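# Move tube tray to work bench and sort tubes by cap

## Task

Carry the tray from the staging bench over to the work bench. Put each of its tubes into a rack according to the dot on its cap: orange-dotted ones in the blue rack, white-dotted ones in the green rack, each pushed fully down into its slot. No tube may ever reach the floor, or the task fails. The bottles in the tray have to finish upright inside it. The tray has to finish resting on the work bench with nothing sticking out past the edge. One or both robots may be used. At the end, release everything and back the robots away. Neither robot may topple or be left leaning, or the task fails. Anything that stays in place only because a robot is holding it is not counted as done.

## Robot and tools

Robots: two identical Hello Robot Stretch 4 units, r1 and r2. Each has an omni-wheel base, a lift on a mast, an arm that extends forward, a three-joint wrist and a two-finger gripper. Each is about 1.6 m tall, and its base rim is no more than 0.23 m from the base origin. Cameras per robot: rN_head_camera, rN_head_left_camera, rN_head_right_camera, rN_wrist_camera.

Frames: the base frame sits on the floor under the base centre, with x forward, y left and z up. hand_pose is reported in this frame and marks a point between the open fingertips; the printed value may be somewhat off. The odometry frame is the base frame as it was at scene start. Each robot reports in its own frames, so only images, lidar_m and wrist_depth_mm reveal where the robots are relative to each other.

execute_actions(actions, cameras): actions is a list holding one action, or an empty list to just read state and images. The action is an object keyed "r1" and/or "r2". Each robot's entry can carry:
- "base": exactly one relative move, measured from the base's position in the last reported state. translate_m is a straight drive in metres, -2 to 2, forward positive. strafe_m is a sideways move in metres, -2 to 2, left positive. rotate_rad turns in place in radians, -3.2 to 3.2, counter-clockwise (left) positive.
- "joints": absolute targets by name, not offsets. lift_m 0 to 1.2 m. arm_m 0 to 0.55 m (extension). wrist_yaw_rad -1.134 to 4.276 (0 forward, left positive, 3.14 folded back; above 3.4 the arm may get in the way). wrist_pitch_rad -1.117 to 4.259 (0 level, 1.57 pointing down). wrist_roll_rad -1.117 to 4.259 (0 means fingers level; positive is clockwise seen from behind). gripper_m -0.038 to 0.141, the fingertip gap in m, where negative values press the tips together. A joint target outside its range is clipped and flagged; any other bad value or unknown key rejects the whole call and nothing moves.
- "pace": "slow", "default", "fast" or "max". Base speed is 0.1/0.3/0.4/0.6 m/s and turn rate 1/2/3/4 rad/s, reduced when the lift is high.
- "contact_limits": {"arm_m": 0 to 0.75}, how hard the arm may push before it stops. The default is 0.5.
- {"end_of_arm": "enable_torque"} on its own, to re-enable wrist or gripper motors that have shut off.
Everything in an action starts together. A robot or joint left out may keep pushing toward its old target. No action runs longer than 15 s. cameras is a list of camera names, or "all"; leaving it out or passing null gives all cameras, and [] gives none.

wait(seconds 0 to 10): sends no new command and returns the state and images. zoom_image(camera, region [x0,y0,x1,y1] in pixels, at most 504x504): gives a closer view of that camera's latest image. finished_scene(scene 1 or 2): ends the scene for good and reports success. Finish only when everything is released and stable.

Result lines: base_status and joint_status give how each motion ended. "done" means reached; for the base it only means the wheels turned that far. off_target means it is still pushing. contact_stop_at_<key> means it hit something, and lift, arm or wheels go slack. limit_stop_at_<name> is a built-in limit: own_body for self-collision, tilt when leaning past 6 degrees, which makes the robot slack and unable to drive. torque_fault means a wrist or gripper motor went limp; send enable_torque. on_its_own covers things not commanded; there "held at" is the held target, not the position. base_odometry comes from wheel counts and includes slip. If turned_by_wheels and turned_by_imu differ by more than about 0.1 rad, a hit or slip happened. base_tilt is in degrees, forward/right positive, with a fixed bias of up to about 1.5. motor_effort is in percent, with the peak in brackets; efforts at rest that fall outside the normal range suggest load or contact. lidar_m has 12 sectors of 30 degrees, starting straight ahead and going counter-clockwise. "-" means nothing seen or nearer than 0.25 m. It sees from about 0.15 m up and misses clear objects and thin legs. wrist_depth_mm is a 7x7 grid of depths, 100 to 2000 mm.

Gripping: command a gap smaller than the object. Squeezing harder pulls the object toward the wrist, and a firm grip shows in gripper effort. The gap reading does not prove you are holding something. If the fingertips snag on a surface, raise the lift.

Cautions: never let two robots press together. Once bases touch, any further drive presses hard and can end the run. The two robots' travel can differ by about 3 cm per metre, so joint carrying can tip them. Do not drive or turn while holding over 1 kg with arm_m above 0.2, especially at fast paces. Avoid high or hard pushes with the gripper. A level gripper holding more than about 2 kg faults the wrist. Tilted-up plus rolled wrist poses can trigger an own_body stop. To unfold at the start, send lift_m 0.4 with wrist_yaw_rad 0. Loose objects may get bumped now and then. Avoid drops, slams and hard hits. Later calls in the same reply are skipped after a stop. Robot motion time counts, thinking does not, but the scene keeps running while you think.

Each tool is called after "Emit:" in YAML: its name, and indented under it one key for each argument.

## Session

Emit:
execute_actions:
  actions: []

Scene clock: 0.00 s.
r1.base_odometry: x=+0.000 y=+0.000 heading=+0.000 (m, m, rad; r1's odometry frame)
r1.turned_by_wheels: +0.000 (rad since the last result)
r1.turned_by_imu: +0.000 (rad since the last result)
r1.base_tilt: forward=-0.2 right=+0.4 (deg)
r1.lidar_m: 1.31 1.65 2.65 1.29 1.04 1.03 1.14 1.77 4.29 1.24 1.31 2.49
r1.base_status: not commanded
r1.joint_positions: lift_m=+0.205 arm_m=-0.001 wrist_yaw_rad=+3.040 wrist_pitch_rad=+0.001 wrist_roll_rad=-0.006 gripper_m=+0.057
r1.joint_status: not commanded
r1.motor_effort: lift_m=+17 arm_m=-1 wrist_yaw_rad=-1 wrist_pitch_rad=-6 wrist_roll_rad=+1 gripper_m=-4 wheel_0=+0 wheel_1=+0 wheel_2=+0 (%)
r1.hand_pose: x=-0.1079 y=+0.1161 z=+0.3826 quat_wxyz=(+0.051, -0.001, -0.003, +0.999) (m; r1's base frame)
r1.wrist_depth_mm: - 138 1499 1281 1098 960 866 / - 128 1430 1308 1118 976 878 / - 138 218 1336 1118 976 878 / 137 142 1537 1336 1160 1008 891 / - - 1661 1366 1118 1008 904 / 1205 1308 1078 1060 1042 960 891 / 891 931 878 - - 778 768
r2.base_odometry: x=+0.000 y=+0.000 heading=+0.000 (m, m, rad; r2's odometry frame)
r2.turned_by_wheels: +0.000 (rad since the last result)
r2.turned_by_imu: +0.000 (rad since the last result)
r2.base_tilt: forward=+0.0 right=+0.0 (deg)
r2.lidar_m: 2.49 1.36 1.65 2.59 1.24 0.99 0.98 1.07 1.69 4.26 1.24 1.25
r2.base_status: not commanded
r2.joint_positions: lift_m=+0.129 arm_m=+0.001 wrist_yaw_rad=+3.175 wrist_pitch_rad=-0.001 wrist_roll_rad=-0.013 gripper_m=+0.057
r2.joint_status: not commanded
r2.motor_effort: lift_m=+19 arm_m=+0 wrist_yaw_rad=+1 wrist_pitch_rad=-7 wrist_roll_rad=+1 gripper_m=-2 wheel_0=+1 wheel_1=+0 wheel_2=+0 (%)
r2.hand_pose: x=-0.1196 y=+0.0778 z=+0.3079 quat_wxyz=(-0.017, +0.001, -0.007, +1.000) (m; r2's base frame)
r2.wrist_depth_mm: 129 131 1098 1078 1025 1025 1008 / - 132 1118 1098 1060 1042 1008 / - 127 200 1118 1098 1078 1060 / - 134 1098 1098 1098 1078 1060 / 134 1138 1138 1138 1098 1060 1042 / 1182 1160 197 991 809 831 768 / 820 854 788 106 707 621 597
pictures: r1_head_camera, r1_head_left_camera, r1_head_right_camera, r1_wrist_camera, r2_head_camera, r2_head_left_camera, r2_head_right_camera, r2_wrist_camera
Images, in order (width x height): r1_head_camera 420x560, r1_head_left_camera 420x672, r1_head_right_camera 420x672, r1_wrist_camera 616x392, r2_head_camera 420x560, r2_head_left_camera 420x672, r2_head_right_camera 420x672, r2_wrist_camera 616x392.

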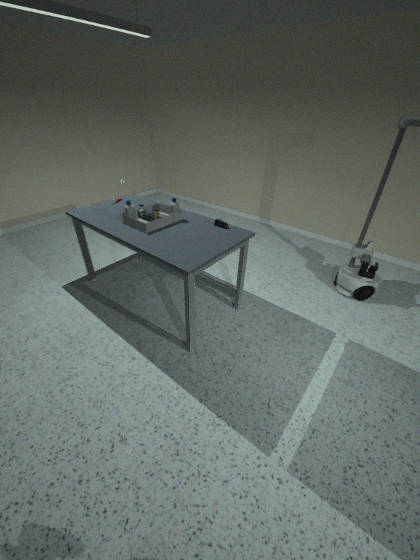

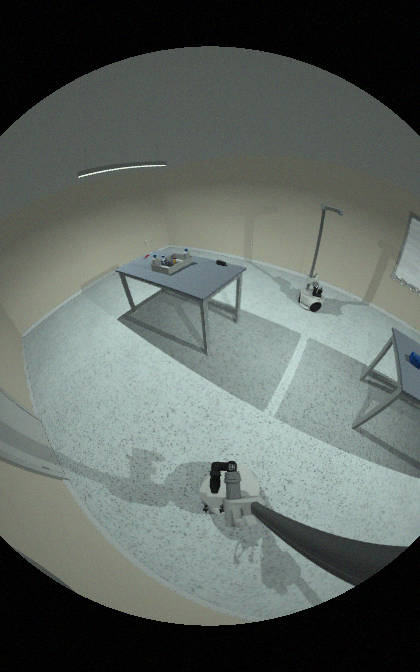

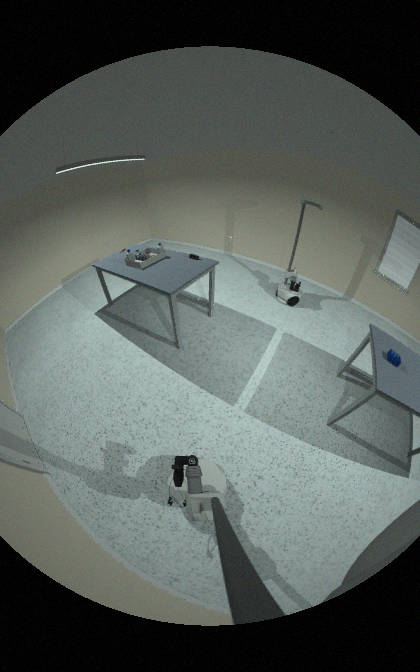

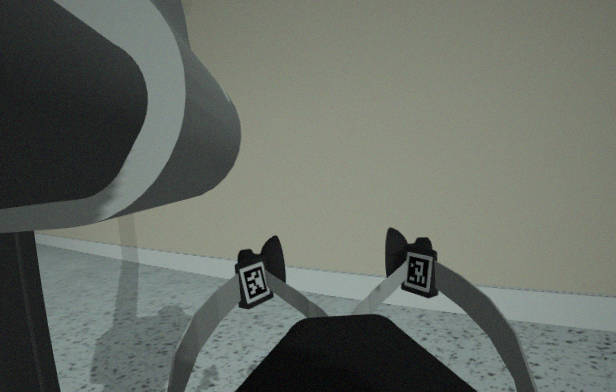

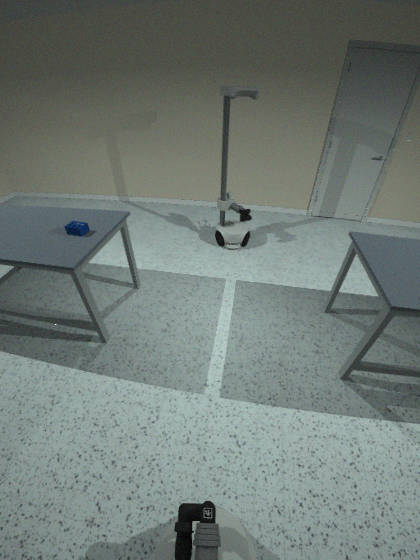

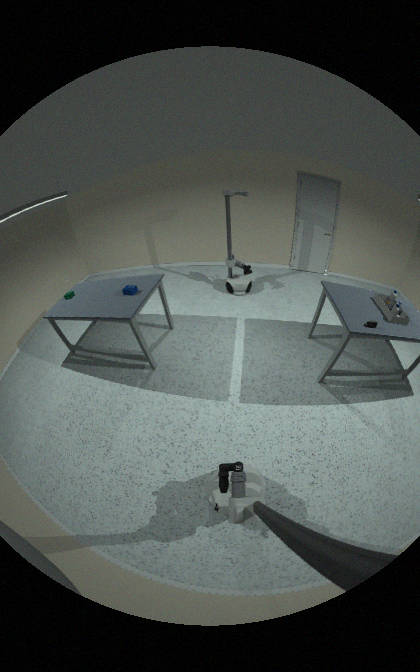

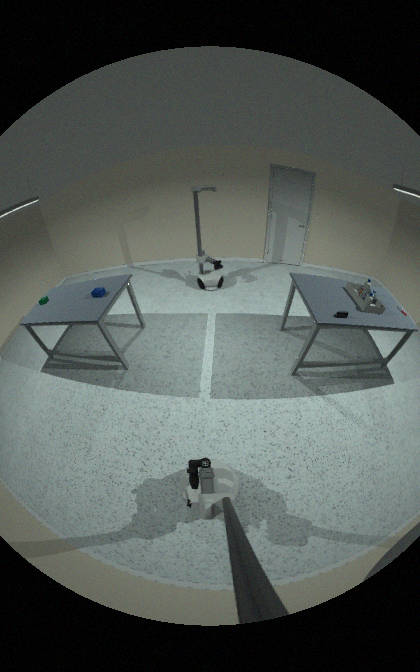

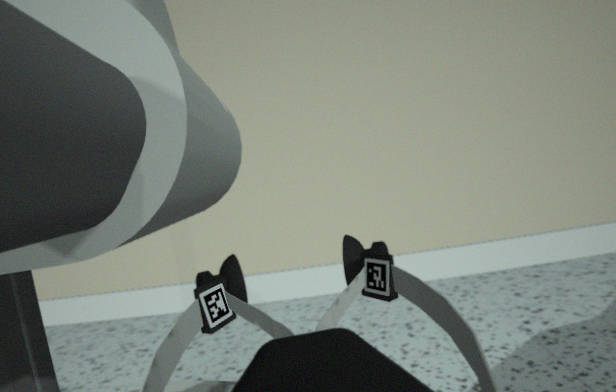

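Emit:
execute_actions:
  actions:
    - {"r1":{"base":{"rotate_rad":-0.985},"joints":{"lift_m":0.2,"wrist_yaw_rad":1.57},"pace":"max"},"r2":{"base":{"rotate_rad":0.238},"joints":{"lift_m":0.2,"wrist_yaw_rad":1.57},"pace":"max"}}
  cameras: []

Emit:
execute_actions:
  actions:
    - {"r1":{"base":{"strafe_m":1.77},"joints":{"lift_m":1.02,"wrist_pitch_rad":1.0},"pace":"max"},"r2":{"base":{"strafe_m":-1.64},"joints":{"lift_m":1.02,"wrist_pitch_rad":1.0},"pace":"max"}}
  cameras: ["r1_head_camera","r2_head_camera"]

Scene clock: 22.07 s.
r1.base_odometry: x=+0.000 y=+0.000 heading=-0.985 (m, m, rad; r1's odometry frame)
r1.turned_by_wheels: -0.985 (rad since the last result)
r1.turned_by_imu: -0.995 (rad since the last result)
r1.base_tilt: forward=-0.2 right=+0.3 (deg)
r1.lidar_m: 1.44 2.44 1.32 1.72 2.29 1.25 1.02 1.02 1.16 1.92 2.14 1.21
r1.base_status: done
r1.joint_positions: lift_m=+0.200 arm_m=-0.001 wrist_yaw_rad=+1.570 wrist_pitch_rad=+0.001 wrist_roll_rad=-0.006 gripper_m=+0.057
r1.joint_status: all done
r1.motor_effort: lift_m=+14(18) arm_m=-1(1) wrist_yaw_rad=-1(5) wrist_pitch_rad=-6(6) wrist_roll_rad=+1(1) gripper_m=-4(1) wheel_0=+1(11) wheel_1=-1(9) wheel_2=+0(14) (%)
r1.hand_pose: x=+0.2578 y=+0.2884 z=+0.3781 quat_wxyz=(+0.707, -0.003, -0.002, +0.707) (m; r1's base frame)
r1.wrist_depth_mm: - - - - - - - / - - - - 1708 1138 1499 / - - - - - - - / - - - - - - - / - - - 1983 1537 1499 1537 / 1336 1308 1042 1042 1025 931 1008 / 946 931 854 - - 768 759
r2.base_odometry: x=+0.000 y=+0.000 heading=+0.237 (m, m, rad; r2's odometry frame)
r2.turned_by_wheels: +0.237 (rad since the last result)
r2.turned_by_imu: +0.235 (rad since the last result)
r2.base_tilt: forward=+0.0 right=+0.0 (deg)
r2.lidar_m: 1.61 1.37 2.51 1.67 1.09 0.97 0.99 1.24 2.52 1.69 1.23 1.84
r2.base_status: done
r2.joint_positions: lift_m=+0.200 arm_m=+0.001 wrist_yaw_rad=+1.570 wrist_pitch_rad=-0.001 wrist_roll_rad=-0.013 gripper_m=+0.057
r2.joint_status: all done
r2.motor_effort: lift_m=+21(25) arm_m=+0(0) wrist_yaw_rad=+1(4) wrist_pitch_rad=-7(8) wrist_roll_rad=-1(0) gripper_m=-4(5) wheel_0=-5(12) wheel_1=-4(11) wheel_2=+0(12) (%)
r2.hand_pose: x=+0.2591 y=+0.2885 z=+0.3784 quat_wxyz=(+0.707, -0.004, -0.005, +0.707) (m; r2's base frame)
r2.wrist_depth_mm: 1397 1756 - - - - - / 1336 1756 - - - - - / 1281 1661 - - - - - / 1281 1661 - - - - - / 1229 1576 - - 1708 1499 1336 / 1229 1430 196 1229 946 960 904 / 1078 960 946 106 831 723 691
pictures: none
No camera images: the call's "cameras" was empty. Leave "cameras" out to get every camera's image.

Scene clock: 26.43 s.
r1.base_odometry: x=+1.475 y=+0.978 heading=-0.985 (m, m, rad; r1's odometry frame)
r1.turned_by_wheels: +0.000 (rad since the last result)
r1.turned_by_imu: +0.003 (rad since the last result)
r1.base_tilt: forward=-0.1 right=+0.4 (deg)
r1.lidar_m: 0.38 0.40 0.46 0.79 2.74 1.92 1.56 1.55 1.79 2.94 2.46 0.48
r1.base_status: done
r1.joint_positions: lift_m=+1.020 arm_m=-0.001 wrist_yaw_rad=+1.570 wrist_pitch_rad=+1.001 wrist_roll_rad=-0.006 gripper_m=+0.057
r1.joint_status: all done
r1.motor_effort: lift_m=+20(22) arm_m=-1(1) wrist_yaw_rad=+0(2) wrist_pitch_rad=-3(3) wrist_roll_rad=+1(1) gripper_m=-5(3) wheel_0=+1(16) wheel_1=-2(13) wheel_2=+0(0) (%)
r1.hand_pose: x=+0.2578 y=+0.1555 z=+0.9551 quat_wxyz=(+0.620, -0.341, +0.338, +0.621) (m; r1's base frame)
r1.wrist_depth_mm: 1983 1921 1808 640 609 597 574 / 1808 1708 1661 1008 554 539 530 / 1576 1537 1537 1464 504 492 480 / 1430 1397 1397 1336 477 452 436 / 1336 1308 1281 1229 439 418 410 / 1229 1229 1138 1138 1118 382 379 / 1138 1118 891 - - 368 357
r2.base_odometry: x=+0.386 y=-1.594 heading=+0.237 (m, m, rad; r2's odometry frame)
r2.turned_by_wheels: +0.000 (rad since the last result)
r2.turned_by_imu: +0.000 (rad since the last result)
r2.base_tilt: forward=-0.1 right=+0.0 (deg)
r2.lidar_m: 0.40 0.48 2.48 2.69 1.73 1.58 1.60 1.99 2.73 0.70 0.44 0.38
r2.base_status: done
r2.joint_positions: lift_m=+1.020 arm_m=+0.001 wrist_yaw_rad=+1.570 wrist_pitch_rad=+1.001 wrist_roll_rad=-0.013 gripper_m=+0.057
r2.joint_status: all done
r2.motor_effort: lift_m=+22(29) arm_m=+0(0) wrist_yaw_rad=+1(1) wrist_pitch_rad=-4(5) wrist_roll_rad=+1(1) gripper_m=-1(4) wheel_0=+0(18) wheel_1=-1(21) wheel_2=+0(2) (%)
r2.hand_pose: x=+0.2591 y=+0.1555 z=+0.9550 quat_wxyz=(+0.618, -0.343, +0.335, +0.622) (m; r2's base frame)
r2.wrist_depth_mm: 1863 1756 1863 1756 1708 1756 621 / 1618 1618 1618 1661 1661 715 564 / 1499 1499 1464 1464 1430 768 492 / 1397 1397 1366 1366 1336 991 462 / 1255 1255 1229 1281 1060 1205 430 / 1205 1182 196 1138 960 1078 402 / 1098 1098 1098 106 931 1042 375
pictures: r1_head_camera, r2_head_camera
Images, in order (width x height): r1_head_camera 420x560, r2_head_camera 420x560.

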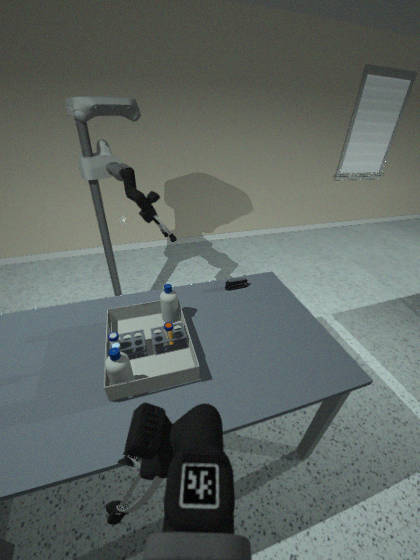

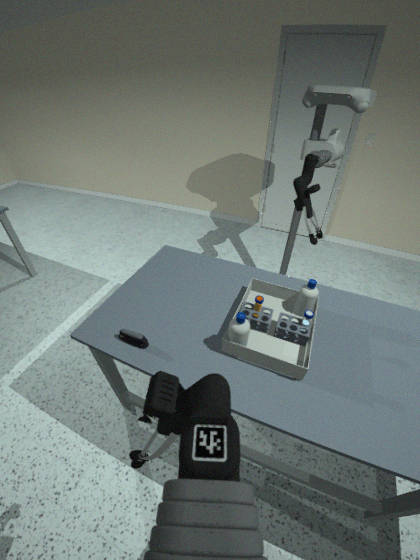

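Emit:
execute_actions:
  actions:
    - {"r1":{"base":{"rotate_rad":0.306},"joints":{"wrist_pitch_rad":1.57,"arm_m":0.12},"pace":"max"},"r2":{"base":{"rotate_rad":-0.384},"joints":{"wrist_pitch_rad":1.57,"arm_m":0.12},"pace":"max"}}
  cameras: ["r1_head_camera","r2_head_camera","r1_wrist_camera","r2_wrist_camera"]

Scene clock: 32.93 s.
r1.base_odometry: x=+1.475 y=+0.978 heading=-0.680 (m, m, rad; r1's odometry frame)
r1.turned_by_wheels: +0.305 (rad since the last result)
r1.turned_by_imu: +0.310 (rad since the last result)
r1.base_tilt: forward=-0.3 right=+0.3 (deg)
r1.lidar_m: 0.38 0.42 0.55 2.74 2.28 1.66 1.56 1.62 2.25 2.52 0.58 0.43
r1.base_status: done
r1.joint_positions: lift_m=+1.020 arm_m=+0.119 wrist_yaw_rad=+1.570 wrist_pitch_rad=+1.570 wrist_roll_rad=-0.006 gripper_m=+0.057
r1.joint_status: all done
r1.motor_effort: lift_m=+20(20) arm_m=+5(7) wrist_yaw_rad=-1(0) wrist_pitch_rad=+2(6) wrist_roll_rad=+2(1) gripper_m=-4(3) wheel_0=-3(10) wheel_1=-3(9) wheel_2=-2(9) (%)
r1.hand_pose: x=+0.3774 y=+0.0003 z=+0.9095 quat_wxyz=(+0.499, -0.501, +0.498, +0.502) (m; r1's base frame)
r1.wrist_depth_mm: 1160 1160 1118 1098 357 351 351 / 1138 1160 1138 1118 362 355 351 / 1205 1160 960 1138 366 359 347 / 1182 960 946 1138 368 364 351 / 1205 960 946 1138 370 368 355 / 1205 1205 1160 1160 375 368 368 / 1229 1229 1182 - - 377 370
r2.base_odometry: x=+0.386 y=-1.594 heading=-0.146 (m, m, rad; r2's odometry frame)
r2.turned_by_wheels: -0.383 (rad since the last result)
r2.turned_by_imu: -0.376 (rad since the last result)
r2.base_tilt: forward=-0.1 right=-0.1 (deg)
r2.lidar_m: 0.38 0.40 0.56 2.49 2.27 1.65 1.57 1.63 2.25 2.74 0.60 0.41
r2.base_status: done
r2.joint_positions: lift_m=+1.020 arm_m=+0.119 wrist_yaw_rad=+1.570 wrist_pitch_rad=+1.570 wrist_roll_rad=-0.013 gripper_m=+0.057
r2.joint_status: all done
r2.motor_effort: lift_m=+22(22) arm_m=+7(8) wrist_yaw_rad=+2(1) wrist_pitch_rad=+0(4) wrist_roll_rad=+0(0) gripper_m=-2(1) wheel_0=+6(8) wheel_1=+5(12) wheel_2=+3(8) (%)
r2.hand_pose: x=+0.3771 y=+0.0002 z=+0.9095 quat_wxyz=(+0.497, -0.503, +0.497, +0.503) (m; r2's base frame)
r2.wrist_depth_mm: 1060 1078 1078 368 370 349 289 / 1060 1098 1078 368 373 366 387 / 1078 1098 1118 373 379 377 384 / 1078 878 1118 394 382 384 389 / 1098 891 960 1118 379 389 394 / 904 1078 196 1138 384 392 359 / 1118 1118 1138 106 389 394 404
pictures: r1_head_camera, r1_wrist_camera, r2_head_camera, r2_wrist_camera
Images, in order (width x height): r1_head_camera 420x560, r1_wrist_camera 616x392, r2_head_camera 420x560, r2_wrist_camera 616x392.

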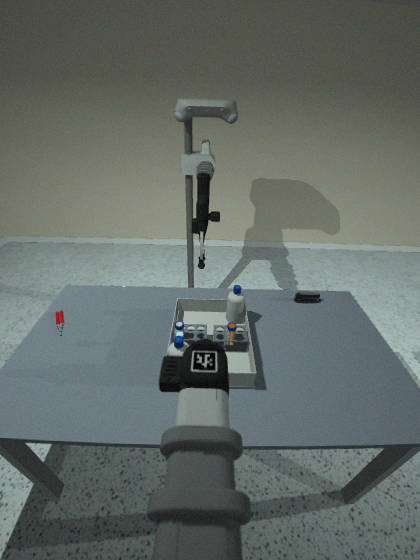

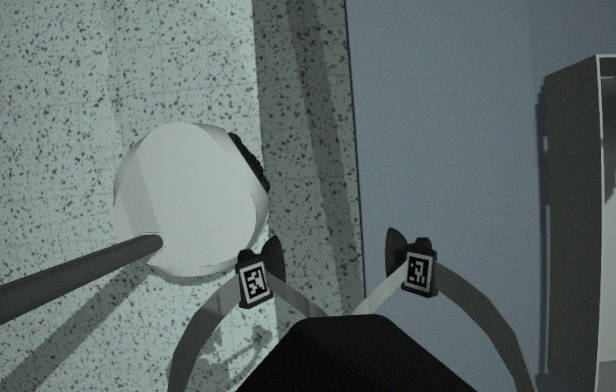

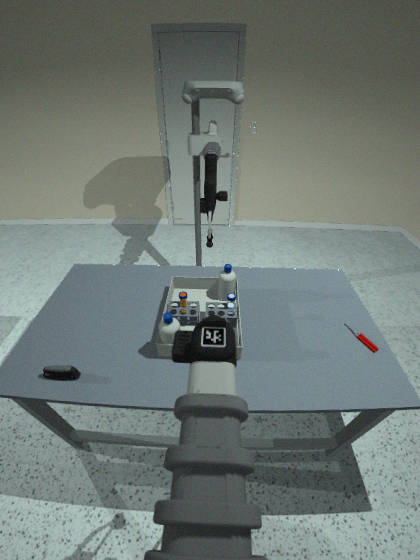

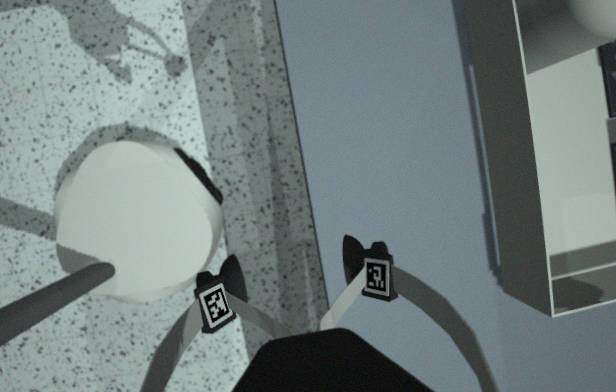

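Emit:
execute_actions:
  actions:
    - {"r1":{"base":{"strafe_m":-0.03},"joints":{"arm_m":0.232,"lift_m":0.985},"pace":"max"},"r2":{"base":{"strafe_m":0.053},"joints":{"arm_m":0.222,"lift_m":0.985},"pace":"max"}}
  cameras: ["r1_wrist_camera","r2_wrist_camera"]

Scene clock: 45.03 s.
r1.base_odometry: x=+1.456 y=+0.955 heading=-0.680 (m, m, rad; r1's odometry frame)
r1.turned_by_wheels: +0.000 (rad since the last result)
r1.turned_by_imu: +0.001 (rad since the last result)
r1.base_tilt: forward=-0.2 right=+0.3 (deg)
r1.lidar_m: 0.38 0.42 0.55 2.79 2.30 1.65 1.55 1.62 2.25 2.46 0.59 0.41
r1.base_status: done
r1.joint_positions: lift_m=+0.985 arm_m=+0.231 wrist_yaw_rad=+1.570 wrist_pitch_rad=+1.570 wrist_roll_rad=-0.006 gripper_m=+0.057
r1.joint_status: all done
r1.motor_effort: lift_m=+14(17) arm_m=+5(9) wrist_yaw_rad=+0(0) wrist_pitch_rad=+0(2) wrist_roll_rad=+1(1) gripper_m=-5(4) wheel_0=+0(9) wheel_1=+1(8) wheel_2=+0(1) (%)
r1.hand_pose: x=+0.4894 y=+0.0002 z=+0.8750 quat_wxyz=(+0.499, -0.501, +0.498, +0.502) (m; r1's base frame)
r1.wrist_depth_mm: 1118 1098 1098 327 324 267 - / 1138 1118 1098 332 327 252 204 / 1138 904 1078 334 330 306 320 / 1160 917 904 338 334 324 324 / 931 917 917 340 334 329 327 / 1182 1182 347 343 340 330 330 / 1182 1182 1138 - - 307 332
r2.base_odometry: x=+0.393 y=-1.542 heading=-0.146 (m, m, rad; r2's odometry frame)
r2.turned_by_wheels: +0.000 (rad since the last result)
r2.turned_by_imu: +0.001 (rad since the last result)
r2.base_tilt: forward=-0.1 right=+0.0 (deg)
r2.lidar_m: 0.37 0.42 0.56 2.44 2.28 1.65 1.57 1.64 2.23 2.78 0.59 0.40
r2.base_status: done
r2.joint_positions: lift_m=+0.985 arm_m=+0.221 wrist_yaw_rad=+1.570 wrist_pitch_rad=+1.570 wrist_roll_rad=-0.013 gripper_m=+0.057
r2.joint_status: all done
r2.motor_effort: lift_m=+16(17) arm_m=+7(8) wrist_yaw_rad=+1(2) wrist_pitch_rad=+0(0) wrist_roll_rad=+1(1) gripper_m=-3(2) wheel_0=-4(12) wheel_1=+4(17) wheel_2=+0(2) (%)
r2.hand_pose: x=+0.4791 y=+0.0002 z=+0.8750 quat_wxyz=(+0.497, -0.503, +0.497, +0.503) (m; r2's base frame)
r2.wrist_depth_mm: 1008 1042 325 330 336 206 189 / 991 1042 327 332 322 213 199 / 1042 1060 329 336 338 343 345 / 842 854 334 338 342 349 353 / 831 854 338 340 327 349 359 / 976 1060 198 343 349 353 362 / 1060 1098 1078 106 353 330 342
pictures: r1_wrist_camera, r2_wrist_camera
Images, in order (width x height): r1_wrist_camera 616x392, r2_wrist_camera 616x392.

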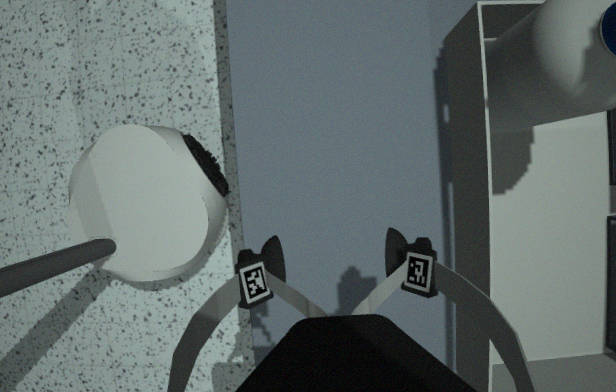

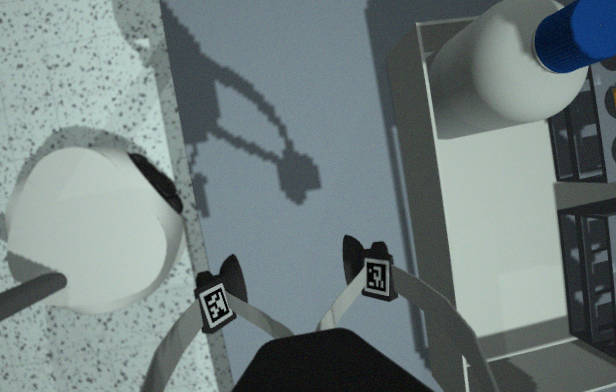

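Emit:
execute_actions:
  actions:
    - {"r1":{"base":{"translate_m":0.11},"joints":{"lift_m":0.98},"pace":"max"},"r2":{"base":{"translate_m":0.114},"joints":{"lift_m":0.98},"pace":"max"}}
  cameras: ["r1_wrist_camera","r2_wrist_camera","r1_head_camera","r2_head_camera"]

Scene clock: 53.27 s.
r1.base_odometry: x=+1.542 y=+0.886 heading=-0.679 (m, m, rad; r1's odometry frame)
r1.turned_by_wheels: +0.000 (rad since the last result)
r1.turned_by_imu: +0.001 (rad since the last result)
r1.base_tilt: forward=-0.3 right=+0.4 (deg)
r1.lidar_m: 0.28 0.29 0.42 2.78 2.46 1.78 1.67 1.73 2.38 2.43 0.40 0.31
r1.base_status: done
r1.joint_positions: lift_m=+0.980 arm_m=+0.231 wrist_yaw_rad=+1.570 wrist_pitch_rad=+1.570 wrist_roll_rad=-0.006 gripper_m=+0.057
r1.joint_status: all done
r1.motor_effort: lift_m=+14(14) arm_m=+5(5) wrist_yaw_rad=-1(1) wrist_pitch_rad=+1(1) wrist_roll_rad=+1(1) gripper_m=-2(3) wheel_0=+2(9) wheel_1=+1(7) wheel_2=-1(8) (%)
r1.hand_pose: x=+0.4895 y=+0.0002 z=+0.8700 quat_wxyz=(+0.499, -0.501, +0.498, +0.502) (m; r1's base frame)
r1.wrist_depth_mm: 1118 330 327 322 158 268 252 / 1118 334 330 325 183 289 255 / 1138 338 332 329 322 320 259 / 1138 342 336 332 327 320 319 / 931 347 340 334 327 324 279 / 1160 1160 342 334 332 297 265 / 1160 1160 347 - - 332 270
r2.base_odometry: x=+0.506 y=-1.558 heading=-0.145 (m, m, rad; r2's odometry frame)
r2.turned_by_wheels: +0.001 (rad since the last result)
r2.turned_by_imu: +0.002 (rad since the last result)
r2.base_tilt: forward=+0.0 right=+0.0 (deg)
r2.lidar_m: 0.27 0.29 0.38 2.43 2.44 1.77 1.68 1.76 2.41 2.79 0.43 0.29
r2.base_status: done
r2.joint_positions: lift_m=+0.980 arm_m=+0.221 wrist_yaw_rad=+1.570 wrist_pitch_rad=+1.570 wrist_roll_rad=-0.013 gripper_m=+0.057
r2.joint_status: all done
r2.motor_effort: lift_m=+15(16) arm_m=+7(7) wrist_yaw_rad=+2(2) wrist_pitch_rad=+0(0) wrist_roll_rad=-1(0) gripper_m=-4(4) wheel_0=+5(10) wheel_1=+4(9) wheel_2=+1(12) (%)
r2.hand_pose: x=+0.4791 y=+0.0002 z=+0.8700 quat_wxyz=(+0.497, -0.503, +0.497, +0.503) (m; r2's base frame)
r2.wrist_depth_mm: 310 314 320 195 267 276 278 / 314 317 322 185 190 304 279 / 569 320 325 229 336 307 283 / 842 322 329 330 338 336 343 / 842 322 330 334 340 319 290 / 976 325 196 336 338 319 291 / 1060 329 334 106 345 319 293
pictures: r1_head_camera, r1_wrist_camera, r2_head_camera, r2_wrist_camera
Images, in order (width x height): r1_head_camera 420x560, r1_wrist_camera 616x392, r2_head_camera 420x560, r2_wrist_camera 616x392.

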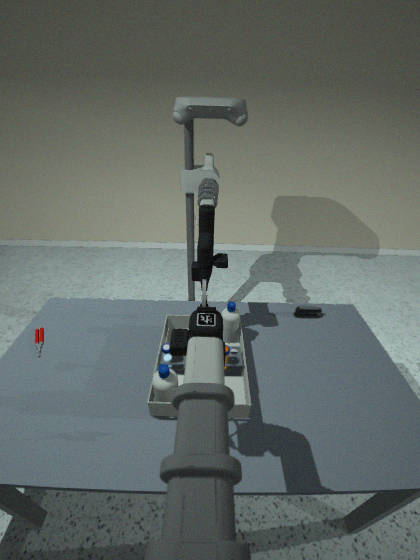

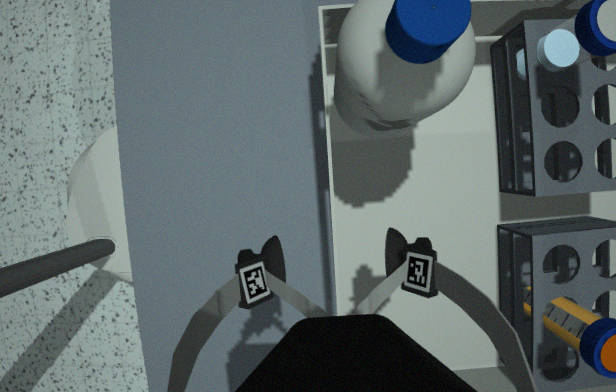

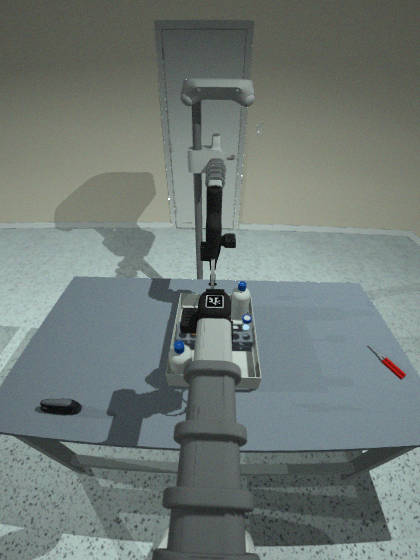

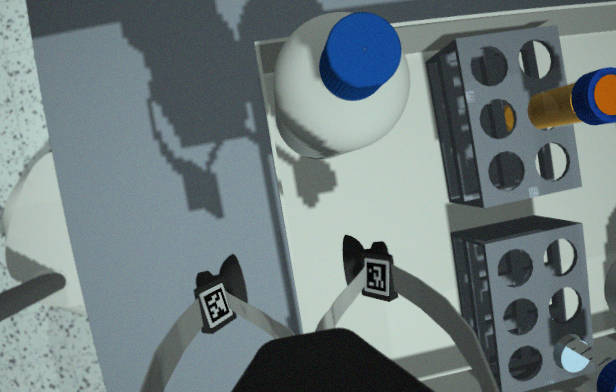

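Emit:
execute_actions:
  actions:
    - {"r1":{"base":{"strafe_m":0.008},"joints":{"lift_m":0.91,"gripper_m":0.03},"pace":"max"},"r2":{"base":{"strafe_m":-0.004},"joints":{"lift_m":0.907,"gripper_m":0.03,"arm_m":0.217},"pace":"max"}}
  cameras: ["r1_wrist_camera","r2_wrist_camera"]

Emit:
execute_actions:
  actions:
    - {"r1":{"joints":{"gripper_m":-0.038}},"r2":{"joints":{"gripper_m":-0.038}}}
  cameras: ["r1_wrist_camera","r2_wrist_camera"]

Scene clock: 60.87 s.
r1.base_odometry: x=+1.547 y=+0.892 heading=-0.679 (m, m, rad; r1's odometry frame)
r1.turned_by_wheels: +0.000 (rad since the last result)
r1.turned_by_imu: +0.001 (rad since the last result)
r1.base_tilt: forward=-0.2 right=+0.3 (deg)
r1.lidar_m: 0.28 0.31 0.39 2.76 2.42 1.77 1.66 1.73 2.39 2.47 0.44 0.30
r1.base_status: done
r1.joint_positions: lift_m=+0.910 arm_m=+0.231 wrist_yaw_rad=+1.570 wrist_pitch_rad=+1.570 wrist_roll_rad=-0.006 gripper_m=+0.030
r1.joint_status: all done
r1.motor_effort: lift_m=+15(15) arm_m=+5(5) wrist_yaw_rad=-1(1) wrist_pitch_rad=+1(1) wrist_roll_rad=+1(1) gripper_m=-5(7) wheel_0=+2(11) wheel_1=-1(9) wheel_2=+0(1) (%)
r1.hand_pose: x=+0.4895 y=+0.0002 z=+0.7999 quat_wxyz=(+0.499, -0.501, +0.498, +0.502) (m; r1's base frame)
r1.wrist_depth_mm: 1042 260 257 254 114 109 - / 1042 263 260 257 124 116 240 / 1060 266 264 259 253 251 244 / 842 270 266 262 256 253 247 / 788 271 268 263 257 256 253 / 1098 274 270 213 260 257 250 / 1118 278 272 - - 260 254
r2.base_odometry: x=+0.505 y=-1.562 heading=-0.145 (m, m, rad; r2's odometry frame)
r2.turned_by_wheels: +0.000 (rad since the last result)
r2.turned_by_imu: +0.001 (rad since the last result)
r2.base_tilt: forward=-0.1 right=+0.0 (deg)
r2.lidar_m: 0.28 0.27 0.40 2.46 2.44 1.77 1.69 1.74 2.39 2.78 0.42 0.28
r2.base_status: done
r2.joint_positions: lift_m=+0.907 arm_m=+0.218 wrist_yaw_rad=+1.570 wrist_pitch_rad=+1.570 wrist_roll_rad=-0.013 gripper_m=+0.030
r2.joint_status: all done
r2.motor_effort: lift_m=+15(17) arm_m=-7(7) wrist_yaw_rad=+2(3) wrist_pitch_rad=-1(0) wrist_roll_rad=+1(1) gripper_m=-4(2) wheel_0=-1(12) wheel_1=+2(10) wheel_2=+0(1) (%)
r2.hand_pose: x=+0.4765 y=+0.0001 z=+0.7970 quat_wxyz=(+0.497, -0.503, +0.497, +0.503) (m; r2's base frame)
r2.wrist_depth_mm: 241 245 249 116 112 202 218 / 244 248 253 129 118 257 204 / 245 249 255 255 259 263 207 / 247 251 254 257 263 266 239 / 250 254 257 258 263 268 242 / 252 254 196 263 264 271 244 / 255 257 263 106 268 273 247
pictures: r1_wrist_camera, r2_wrist_camera
Images, in order (width x height): r1_wrist_camera 616x392, r2_wrist_camera 616x392.

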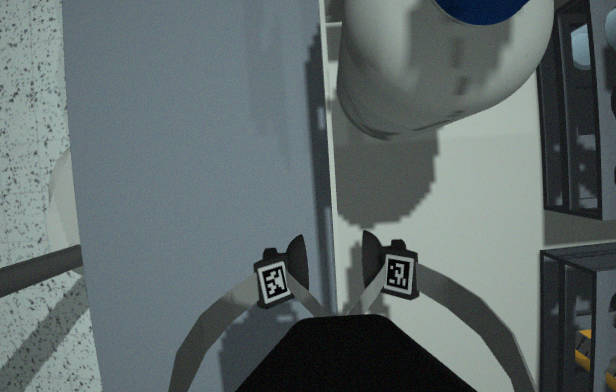

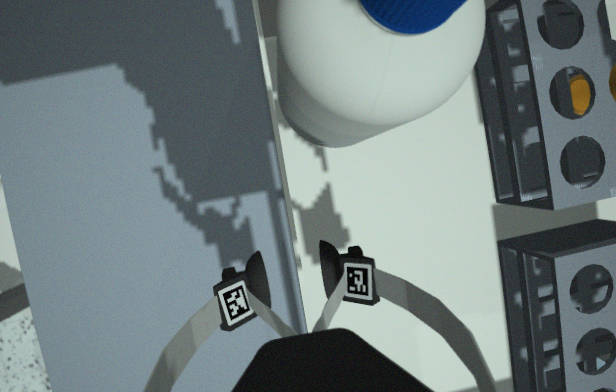

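Scene clock: 62.23 s.
r1.base_odometry: x=+1.547 y=+0.892 heading=-0.679 (m, m, rad; r1's odometry frame)
r1.turned_by_wheels: +0.000 (rad since the last result)
r1.turned_by_imu: +0.000 (rad since the last result)
r1.base_tilt: forward=-0.2 right=+0.3 (deg)
r1.lidar_m: 0.27 0.31 0.41 2.78 2.45 1.78 1.66 1.75 2.38 2.48 0.44 0.30
r1.base_status: not commanded
r1.joint_positions: lift_m=+0.910 arm_m=+0.231 wrist_yaw_rad=+1.570 wrist_pitch_rad=+1.570 wrist_roll_rad=-0.006 gripper_m=-0.037
r1.joint_status: all done
r1.motor_effort: lift_m=+16(16) arm_m=+4(5) wrist_yaw_rad=-1(1) wrist_pitch_rad=+0(1) wrist_roll_rad=+1(1) gripper_m=-20(19) wheel_0=+2(2) wheel_1=-1(1) wheel_2=+0(0) (%)
r1.hand_pose: x=+0.4896 y=+0.0001 z=+0.7998 quat_wxyz=(+0.499, -0.501, +0.498, +0.502) (m; r1's base frame)
r1.wrist_depth_mm: 1042 259 256 252 110 104 - / 1042 262 258 255 123 111 235 / 1060 265 262 258 247 245 241 / 854 267 264 260 251 246 244 / 788 270 266 208 251 250 246 / 1098 273 174 186 253 154 249 / 1118 276 271 - - 253 -
r2.base_odometry: x=+0.505 y=-1.562 heading=-0.145 (m, m, rad; r2's odometry frame)
r2.turned_by_wheels: +0.000 (rad since the last result)
r2.turned_by_imu: +0.000 (rad since the last result)
r2.base_tilt: forward=+0.0 right=+0.0 (deg)
r2.lidar_m: 0.26 0.28 0.39 2.42 2.46 1.77 1.68 1.76 2.42 2.79 0.39 0.30
r2.base_status: not commanded
r2.joint_positions: lift_m=+0.907 arm_m=+0.218 wrist_yaw_rad=+1.570 wrist_pitch_rad=+1.570 wrist_roll_rad=-0.013 gripper_m=-0.037
r2.joint_status: all done
r2.motor_effort: lift_m=+18(17) arm_m=-7(7) wrist_yaw_rad=+2(1) wrist_pitch_rad=+0(0) wrist_roll_rad=+0(1) gripper_m=-23(22) wheel_0=-2(2) wheel_1=+2(3) wheel_2=+1(0) (%)
r2.hand_pose: x=+0.4765 y=+0.0002 z=+0.7968 quat_wxyz=(+0.497, -0.503, +0.497, +0.503) (m; r2's base frame)
r2.wrist_depth_mm: 240 244 249 110 106 115 196 / 241 246 250 122 112 249 198 / 243 248 253 248 252 255 229 / 246 250 254 252 256 259 233 / 249 251 256 252 258 262 241 / 250 255 184 204 186 264 236 / 252 253 259 106 263 266 242
pictures: r1_wrist_camera, r2_wrist_camera
Images, in order (width x height): r1_wrist_camera 616x392, r2_wrist_camera 616x392.

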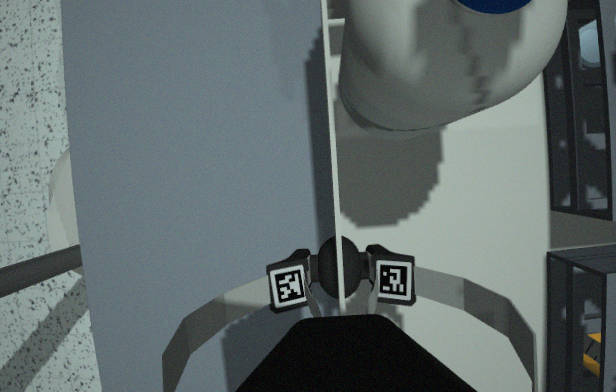

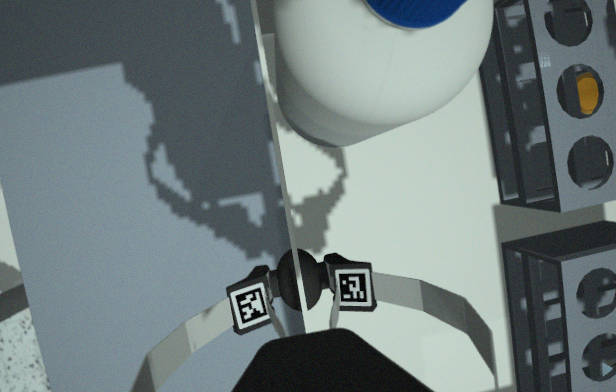

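Emit:
execute_actions:
  actions:
    - {"r1":{"base":{"strafe_m":-0.6},"joints":{"lift_m":1.01},"pace":"fast"},"r2":{"base":{"strafe_m":0.6},"joints":{"lift_m":1.007},"pace":"fast"}}
  cameras: ["r1_head_camera","r1_wrist_camera","r2_wrist_camera"]

Scene clock: 72.93 s.
r1.base_odometry: x=+1.170 y=+0.426 heading=-0.679 (m, m, rad; r1's odometry frame)
r1.turned_by_wheels: +0.000 (rad since the last result)
r1.turned_by_imu: +0.001 (rad since the last result)
r1.base_tilt: forward=-0.2 right=+0.3 (deg)
r1.lidar_m: 0.29 0.30 0.43 1.12 2.47 1.72 1.65 1.73 2.39 1.88 1.89 0.31
r1.base_status: done
r1.joint_positions: lift_m=+1.009 arm_m=+0.231 wrist_yaw_rad=+1.570 wrist_pitch_rad=+1.570 wrist_roll_rad=-0.006 gripper_m=-0.037
r1.joint_status: all done
r1.motor_effort: lift_m=+24(23) arm_m=+4(4) wrist_yaw_rad=+0(0) wrist_pitch_rad=+1(1) wrist_roll_rad=+1(1) gripper_m=-21(20) wheel_0=+0(9) wheel_1=-1(12) wheel_2=+0(2) (%)
r1.hand_pose: x=+0.4896 y=+0.0002 z=+0.8992 quat_wxyz=(+0.499, -0.501, +0.498, +0.502) (m; r1's base frame)
r1.wrist_depth_mm: 1138 1118 355 349 109 104 - / 1138 1138 357 353 122 112 235 / 1160 931 362 357 247 244 242 / 1182 917 366 362 250 247 245 / 960 960 368 208 251 248 246 / 1229 1205 175 186 253 154 248 / 1229 1182 375 - - 254 -
r2.base_odometry: x=+0.592 y=-0.969 heading=-0.145 (m, m, rad; r2's odometry frame)
r2.turned_by_wheels: +0.000 (rad since the last result)
r2.turned_by_imu: +0.001 (rad since the last result)
r2.base_tilt: forward=+0.0 right=+0.0 (deg)
r2.lidar_m: 0.25 0.29 1.88 1.83 2.45 1.77 1.69 1.74 2.42 1.12 0.38 0.28
r2.base_status: done
r2.joint_positions: lift_m=+1.006 arm_m=+0.218 wrist_yaw_rad=+1.570 wrist_pitch_rad=+1.570 wrist_roll_rad=-0.013 gripper_m=-0.037
r2.joint_status: all done
r2.motor_effort: lift_m=+25(29) arm_m=-7(7) wrist_yaw_rad=+1(1) wrist_pitch_rad=+0(3) wrist_roll_rad=+1(1) gripper_m=-21(25) wheel_0=-3(14) wheel_1=+3(15) wheel_2=+0(2) (%)
r2.hand_pose: x=+0.4765 y=+0.0002 z=+0.8962 quat_wxyz=(+0.497, -0.503, +0.497, +0.503) (m; r2's base frame)
r2.wrist_depth_mm: 1042 1060 1098 109 106 116 196 / 1042 1060 349 121 112 250 198 / 1060 343 349 248 252 256 229 / 878 347 351 252 256 259 232 / 878 351 355 252 257 263 239 / 1078 351 185 203 185 264 237 / 1098 353 353 106 265 266 243
pictures: r1_head_camera, r1_wrist_camera, r2_wrist_camera
Images, in order (width x height): r1_head_camera 420x560, r1_wrist_camera 616x392, r2_wrist_camera 616x392.

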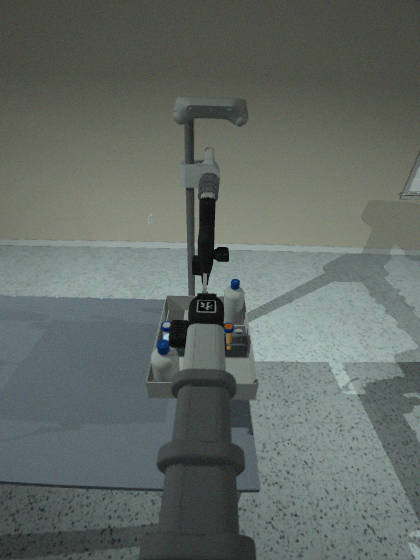

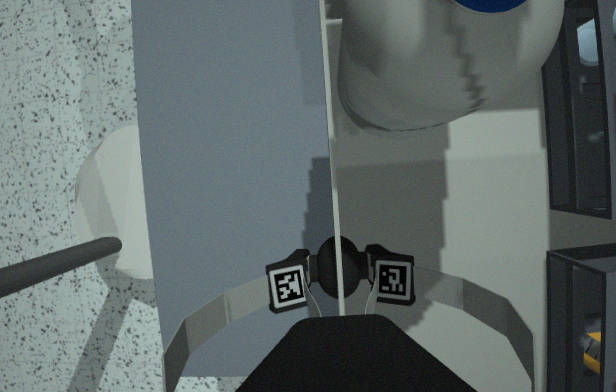

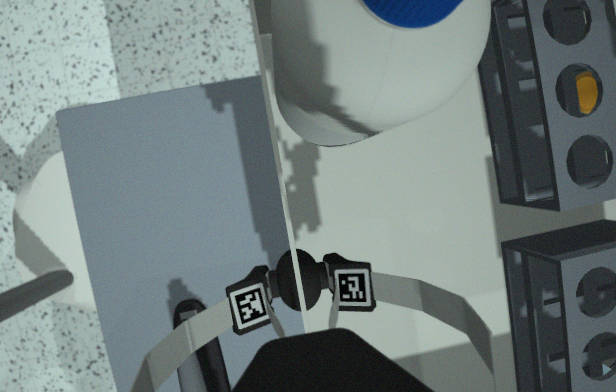

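Emit:
execute_actions:
  actions:
    - {"r1":{"base":{"strafe_m":-1.45},"pace":"fast"},"r2":{"base":{"strafe_m":1.45},"pace":"fast"}}
  cameras: ["r1_head_camera","r1_head_right_camera","r2_head_left_camera","r1_wrist_camera","r2_wrist_camera"]

Scene clock: 84.43 s.
r1.base_odometry: x=+0.259 y=-0.702 heading=-0.679 (m, m, rad; r1's odometry frame)
r1.turned_by_wheels: +0.000 (rad since the last result)
r1.turned_by_imu: +0.001 (rad since the last result)
r1.base_tilt: forward=-0.2 right=+0.3 (deg)
r1.lidar_m: 0.46 0.49 1.35 1.33 2.38 1.74 1.67 1.75 2.36 1.35 0.49 0.53
r1.base_status: done
r1.joint_positions: lift_m=+1.009 arm_m=+0.231 wrist_yaw_rad=+1.570 wrist_pitch_rad=+1.569 wrist_roll_rad=-0.006 gripper_m=-0.037
r1.joint_status: not commanded
r1.motor_effort: lift_m=+24(24) arm_m=+4(4) wrist_yaw_rad=-2(2) wrist_pitch_rad=+2(3) wrist_roll_rad=+1(1) gripper_m=-23(23) wheel_0=+2(9) wheel_1=+1(10) wheel_2=+0(3) (%)
r1.hand_pose: x=+0.4896 y=+0.0003 z=+0.8992 quat_wxyz=(+0.499, -0.501, +0.498, +0.502) (m; r1's base frame)
r1.wrist_depth_mm: 1160 1138 1098 1098 109 104 - / 1160 1138 1138 1098 122 113 235 / 1182 931 1138 1138 247 244 239 / 1182 931 976 1138 250 247 244 / 976 946 1160 210 251 249 246 / 1205 1205 175 186 254 154 249 / 1229 1205 1182 - - 253 -
r2.base_odometry: x=+0.802 y=+0.466 heading=-0.145 (m, m, rad; r2's odometry frame)
r2.turned_by_wheels: +0.000 (rad since the last result)
r2.turned_by_imu: +0.001 (rad since the last result)
r2.base_tilt: forward=+0.0 right=+0.0 (deg)
r2.lidar_m: 0.44 0.47 0.45 0.96 2.50 1.78 1.71 1.80 2.44 1.31 1.34 0.50
r2.base_status: done
r2.joint_positions: lift_m=+1.006 arm_m=+0.218 wrist_yaw_rad=+1.571 wrist_pitch_rad=+1.569 wrist_roll_rad=-0.013 gripper_m=-0.037
r2.joint_status: not commanded
r2.motor_effort: lift_m=+26(25) arm_m=-7(7) wrist_yaw_rad=+0(0) wrist_pitch_rad=+3(3) wrist_roll_rad=-1(0) gripper_m=-23(20) wheel_0=-5(16) wheel_1=+2(12) wheel_2=+0(0) (%)
r2.hand_pose: x=+0.4765 y=+0.0004 z=+0.8962 quat_wxyz=(+0.497, -0.503, +0.496, +0.504) (m; r2's base frame)
r2.wrist_depth_mm: 1042 1060 1060 108 106 171 196 / 1060 1078 1078 119 112 249 198 / 1060 1098 1118 248 254 255 201 / 866 866 1098 252 256 258 257 / 878 891 1098 253 258 262 236 / 1098 1098 185 202 185 263 238 / 1098 1060 1138 106 262 266 243
pictures: r1_head_camera, r1_head_right_camera, r1_wrist_camera, r2_head_left_camera, r2_wrist_camera
Images, in order (width x height): r1_head_camera 420x560, r1_head_right_camera 420x672, r1_wrist_camera 616x392, r2_head_left_camera 420x672, r2_wrist_camera 616x392.

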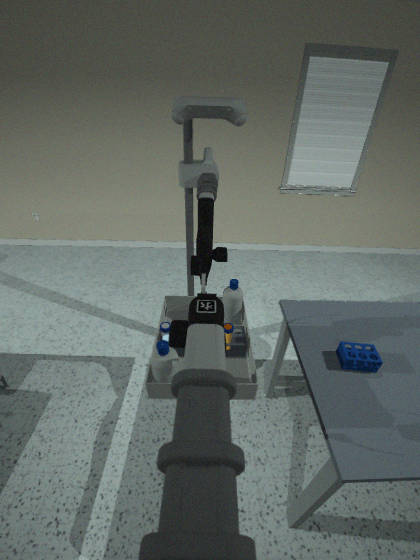

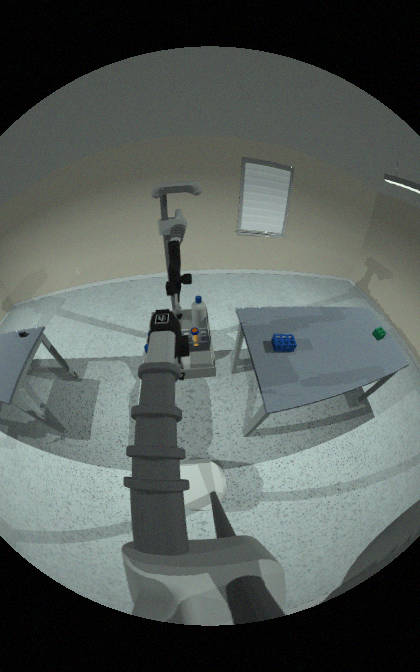

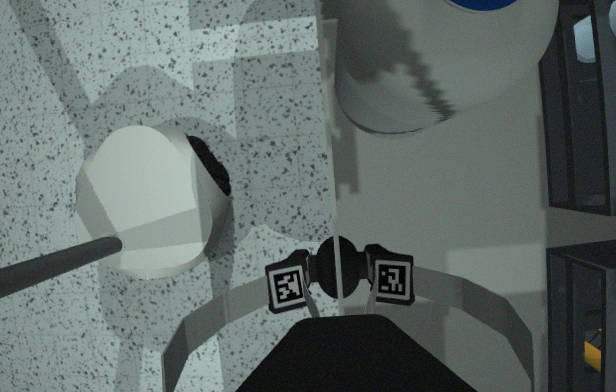

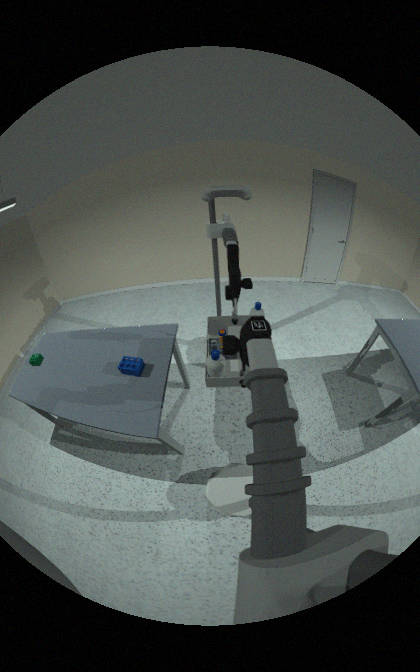

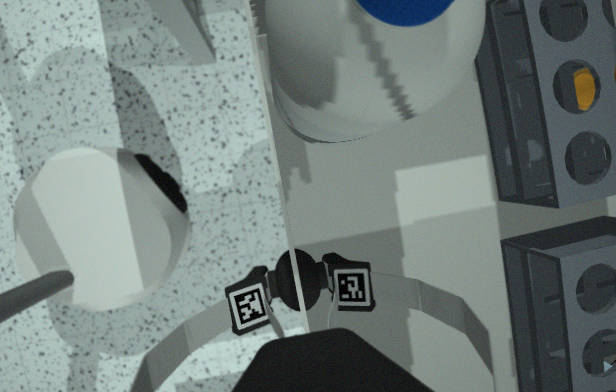

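Emit:
execute_actions:
  actions:
    - {"r1":{"base":{"strafe_m":-1.1},"pace":"fast"},"r2":{"base":{"strafe_m":1.104},"pace":"fast"}}
  cameras: ["r1_head_camera","r1_wrist_camera","r2_wrist_camera"]

Scene clock: 93.57 s.
r1.base_odometry: x=-0.432 y=-1.558 heading=-0.679 (m, m, rad; r1's odometry frame)
r1.turned_by_wheels: +0.000 (rad since the last result)
r1.turned_by_imu: +0.002 (rad since the last result)
r1.base_tilt: forward=-0.2 right=+0.3 (deg)
r1.lidar_m: 0.31 0.33 0.45 2.44 2.40 1.72 1.64 1.70 2.33 2.79 0.49 0.34
r1.base_status: done
r1.joint_positions: lift_m=+1.009 arm_m=+0.231 wrist_yaw_rad=+1.570 wrist_pitch_rad=+1.570 wrist_roll_rad=-0.006 gripper_m=-0.037
r1.joint_status: not commanded
r1.motor_effort: lift_m=+24(24) arm_m=+4(4) wrist_yaw_rad=-2(3) wrist_pitch_rad=+2(5) wrist_roll_rad=+1(1) gripper_m=-22(20) wheel_0=+1(17) wheel_1=+1(13) wheel_2=+0(2) (%)
r1.hand_pose: x=+0.4896 y=+0.0003 z=+0.8992 quat_wxyz=(+0.499, -0.501, +0.498, +0.502) (m; r1's base frame)
r1.wrist_depth_mm: 1138 1138 355 351 109 104 - / 1138 1138 357 353 121 113 235 / 1160 946 362 357 247 244 239 / 1160 946 364 362 250 247 244 / 960 946 370 208 251 249 246 / 1229 1182 175 185 254 154 248 / 1205 1182 375 - - 253 -
r2.base_odometry: x=+0.961 y=+1.558 heading=-0.145 (m, m, rad; r2's odometry frame)
r2.turned_by_wheels: +0.000 (rad since the last result)
r2.turned_by_imu: +0.002 (rad since the last result)
r2.base_tilt: forward=+0.0 right=+0.0 (deg)
r2.lidar_m: 0.25 0.25 0.32 2.79 2.49 1.77 1.72 1.79 2.47 2.42 0.36 0.26
r2.base_status: done
r2.joint_positions: lift_m=+1.006 arm_m=+0.218 wrist_yaw_rad=+1.571 wrist_pitch_rad=+1.569 wrist_roll_rad=-0.013 gripper_m=-0.037
r2.joint_status: not commanded
r2.motor_effort: lift_m=+26(26) arm_m=-7(7) wrist_yaw_rad=+0(0) wrist_pitch_rad=+1(4) wrist_roll_rad=-1(0) gripper_m=-22(22) wheel_0=-3(15) wheel_1=+4(14) wheel_2=+0(0) (%)
r2.hand_pose: x=+0.4765 y=+0.0004 z=+0.8962 quat_wxyz=(+0.497, -0.503, +0.496, +0.504) (m; r2's base frame)
r2.wrist_depth_mm: 332 338 342 108 106 170 196 / 334 342 347 119 112 248 198 / 338 345 347 246 254 255 201 / 343 345 351 253 254 259 246 / 347 351 357 253 258 262 236 / 741 353 185 202 185 262 237 / 1078 353 359 106 264 267 241
pictures: r1_head_camera, r1_wrist_camera, r2_wrist_camera
Images, in order (width x height): r1_head_camera 420x560, r1_wrist_camera 616x392, r2_wrist_camera 616x392.

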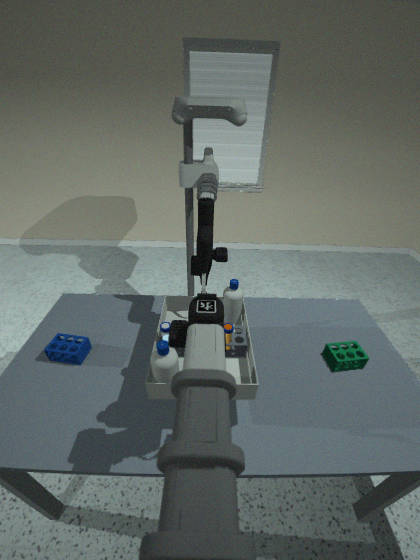

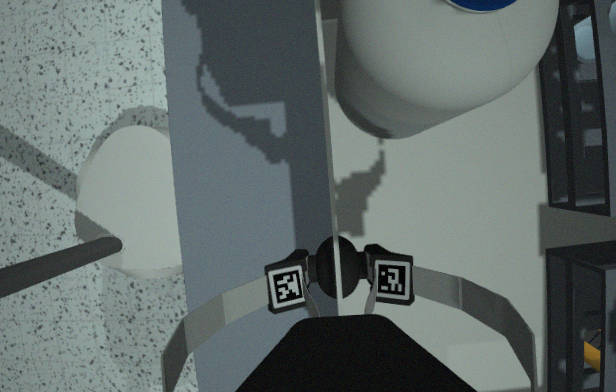

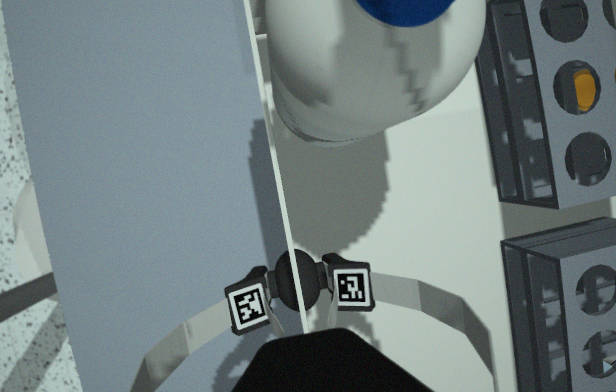

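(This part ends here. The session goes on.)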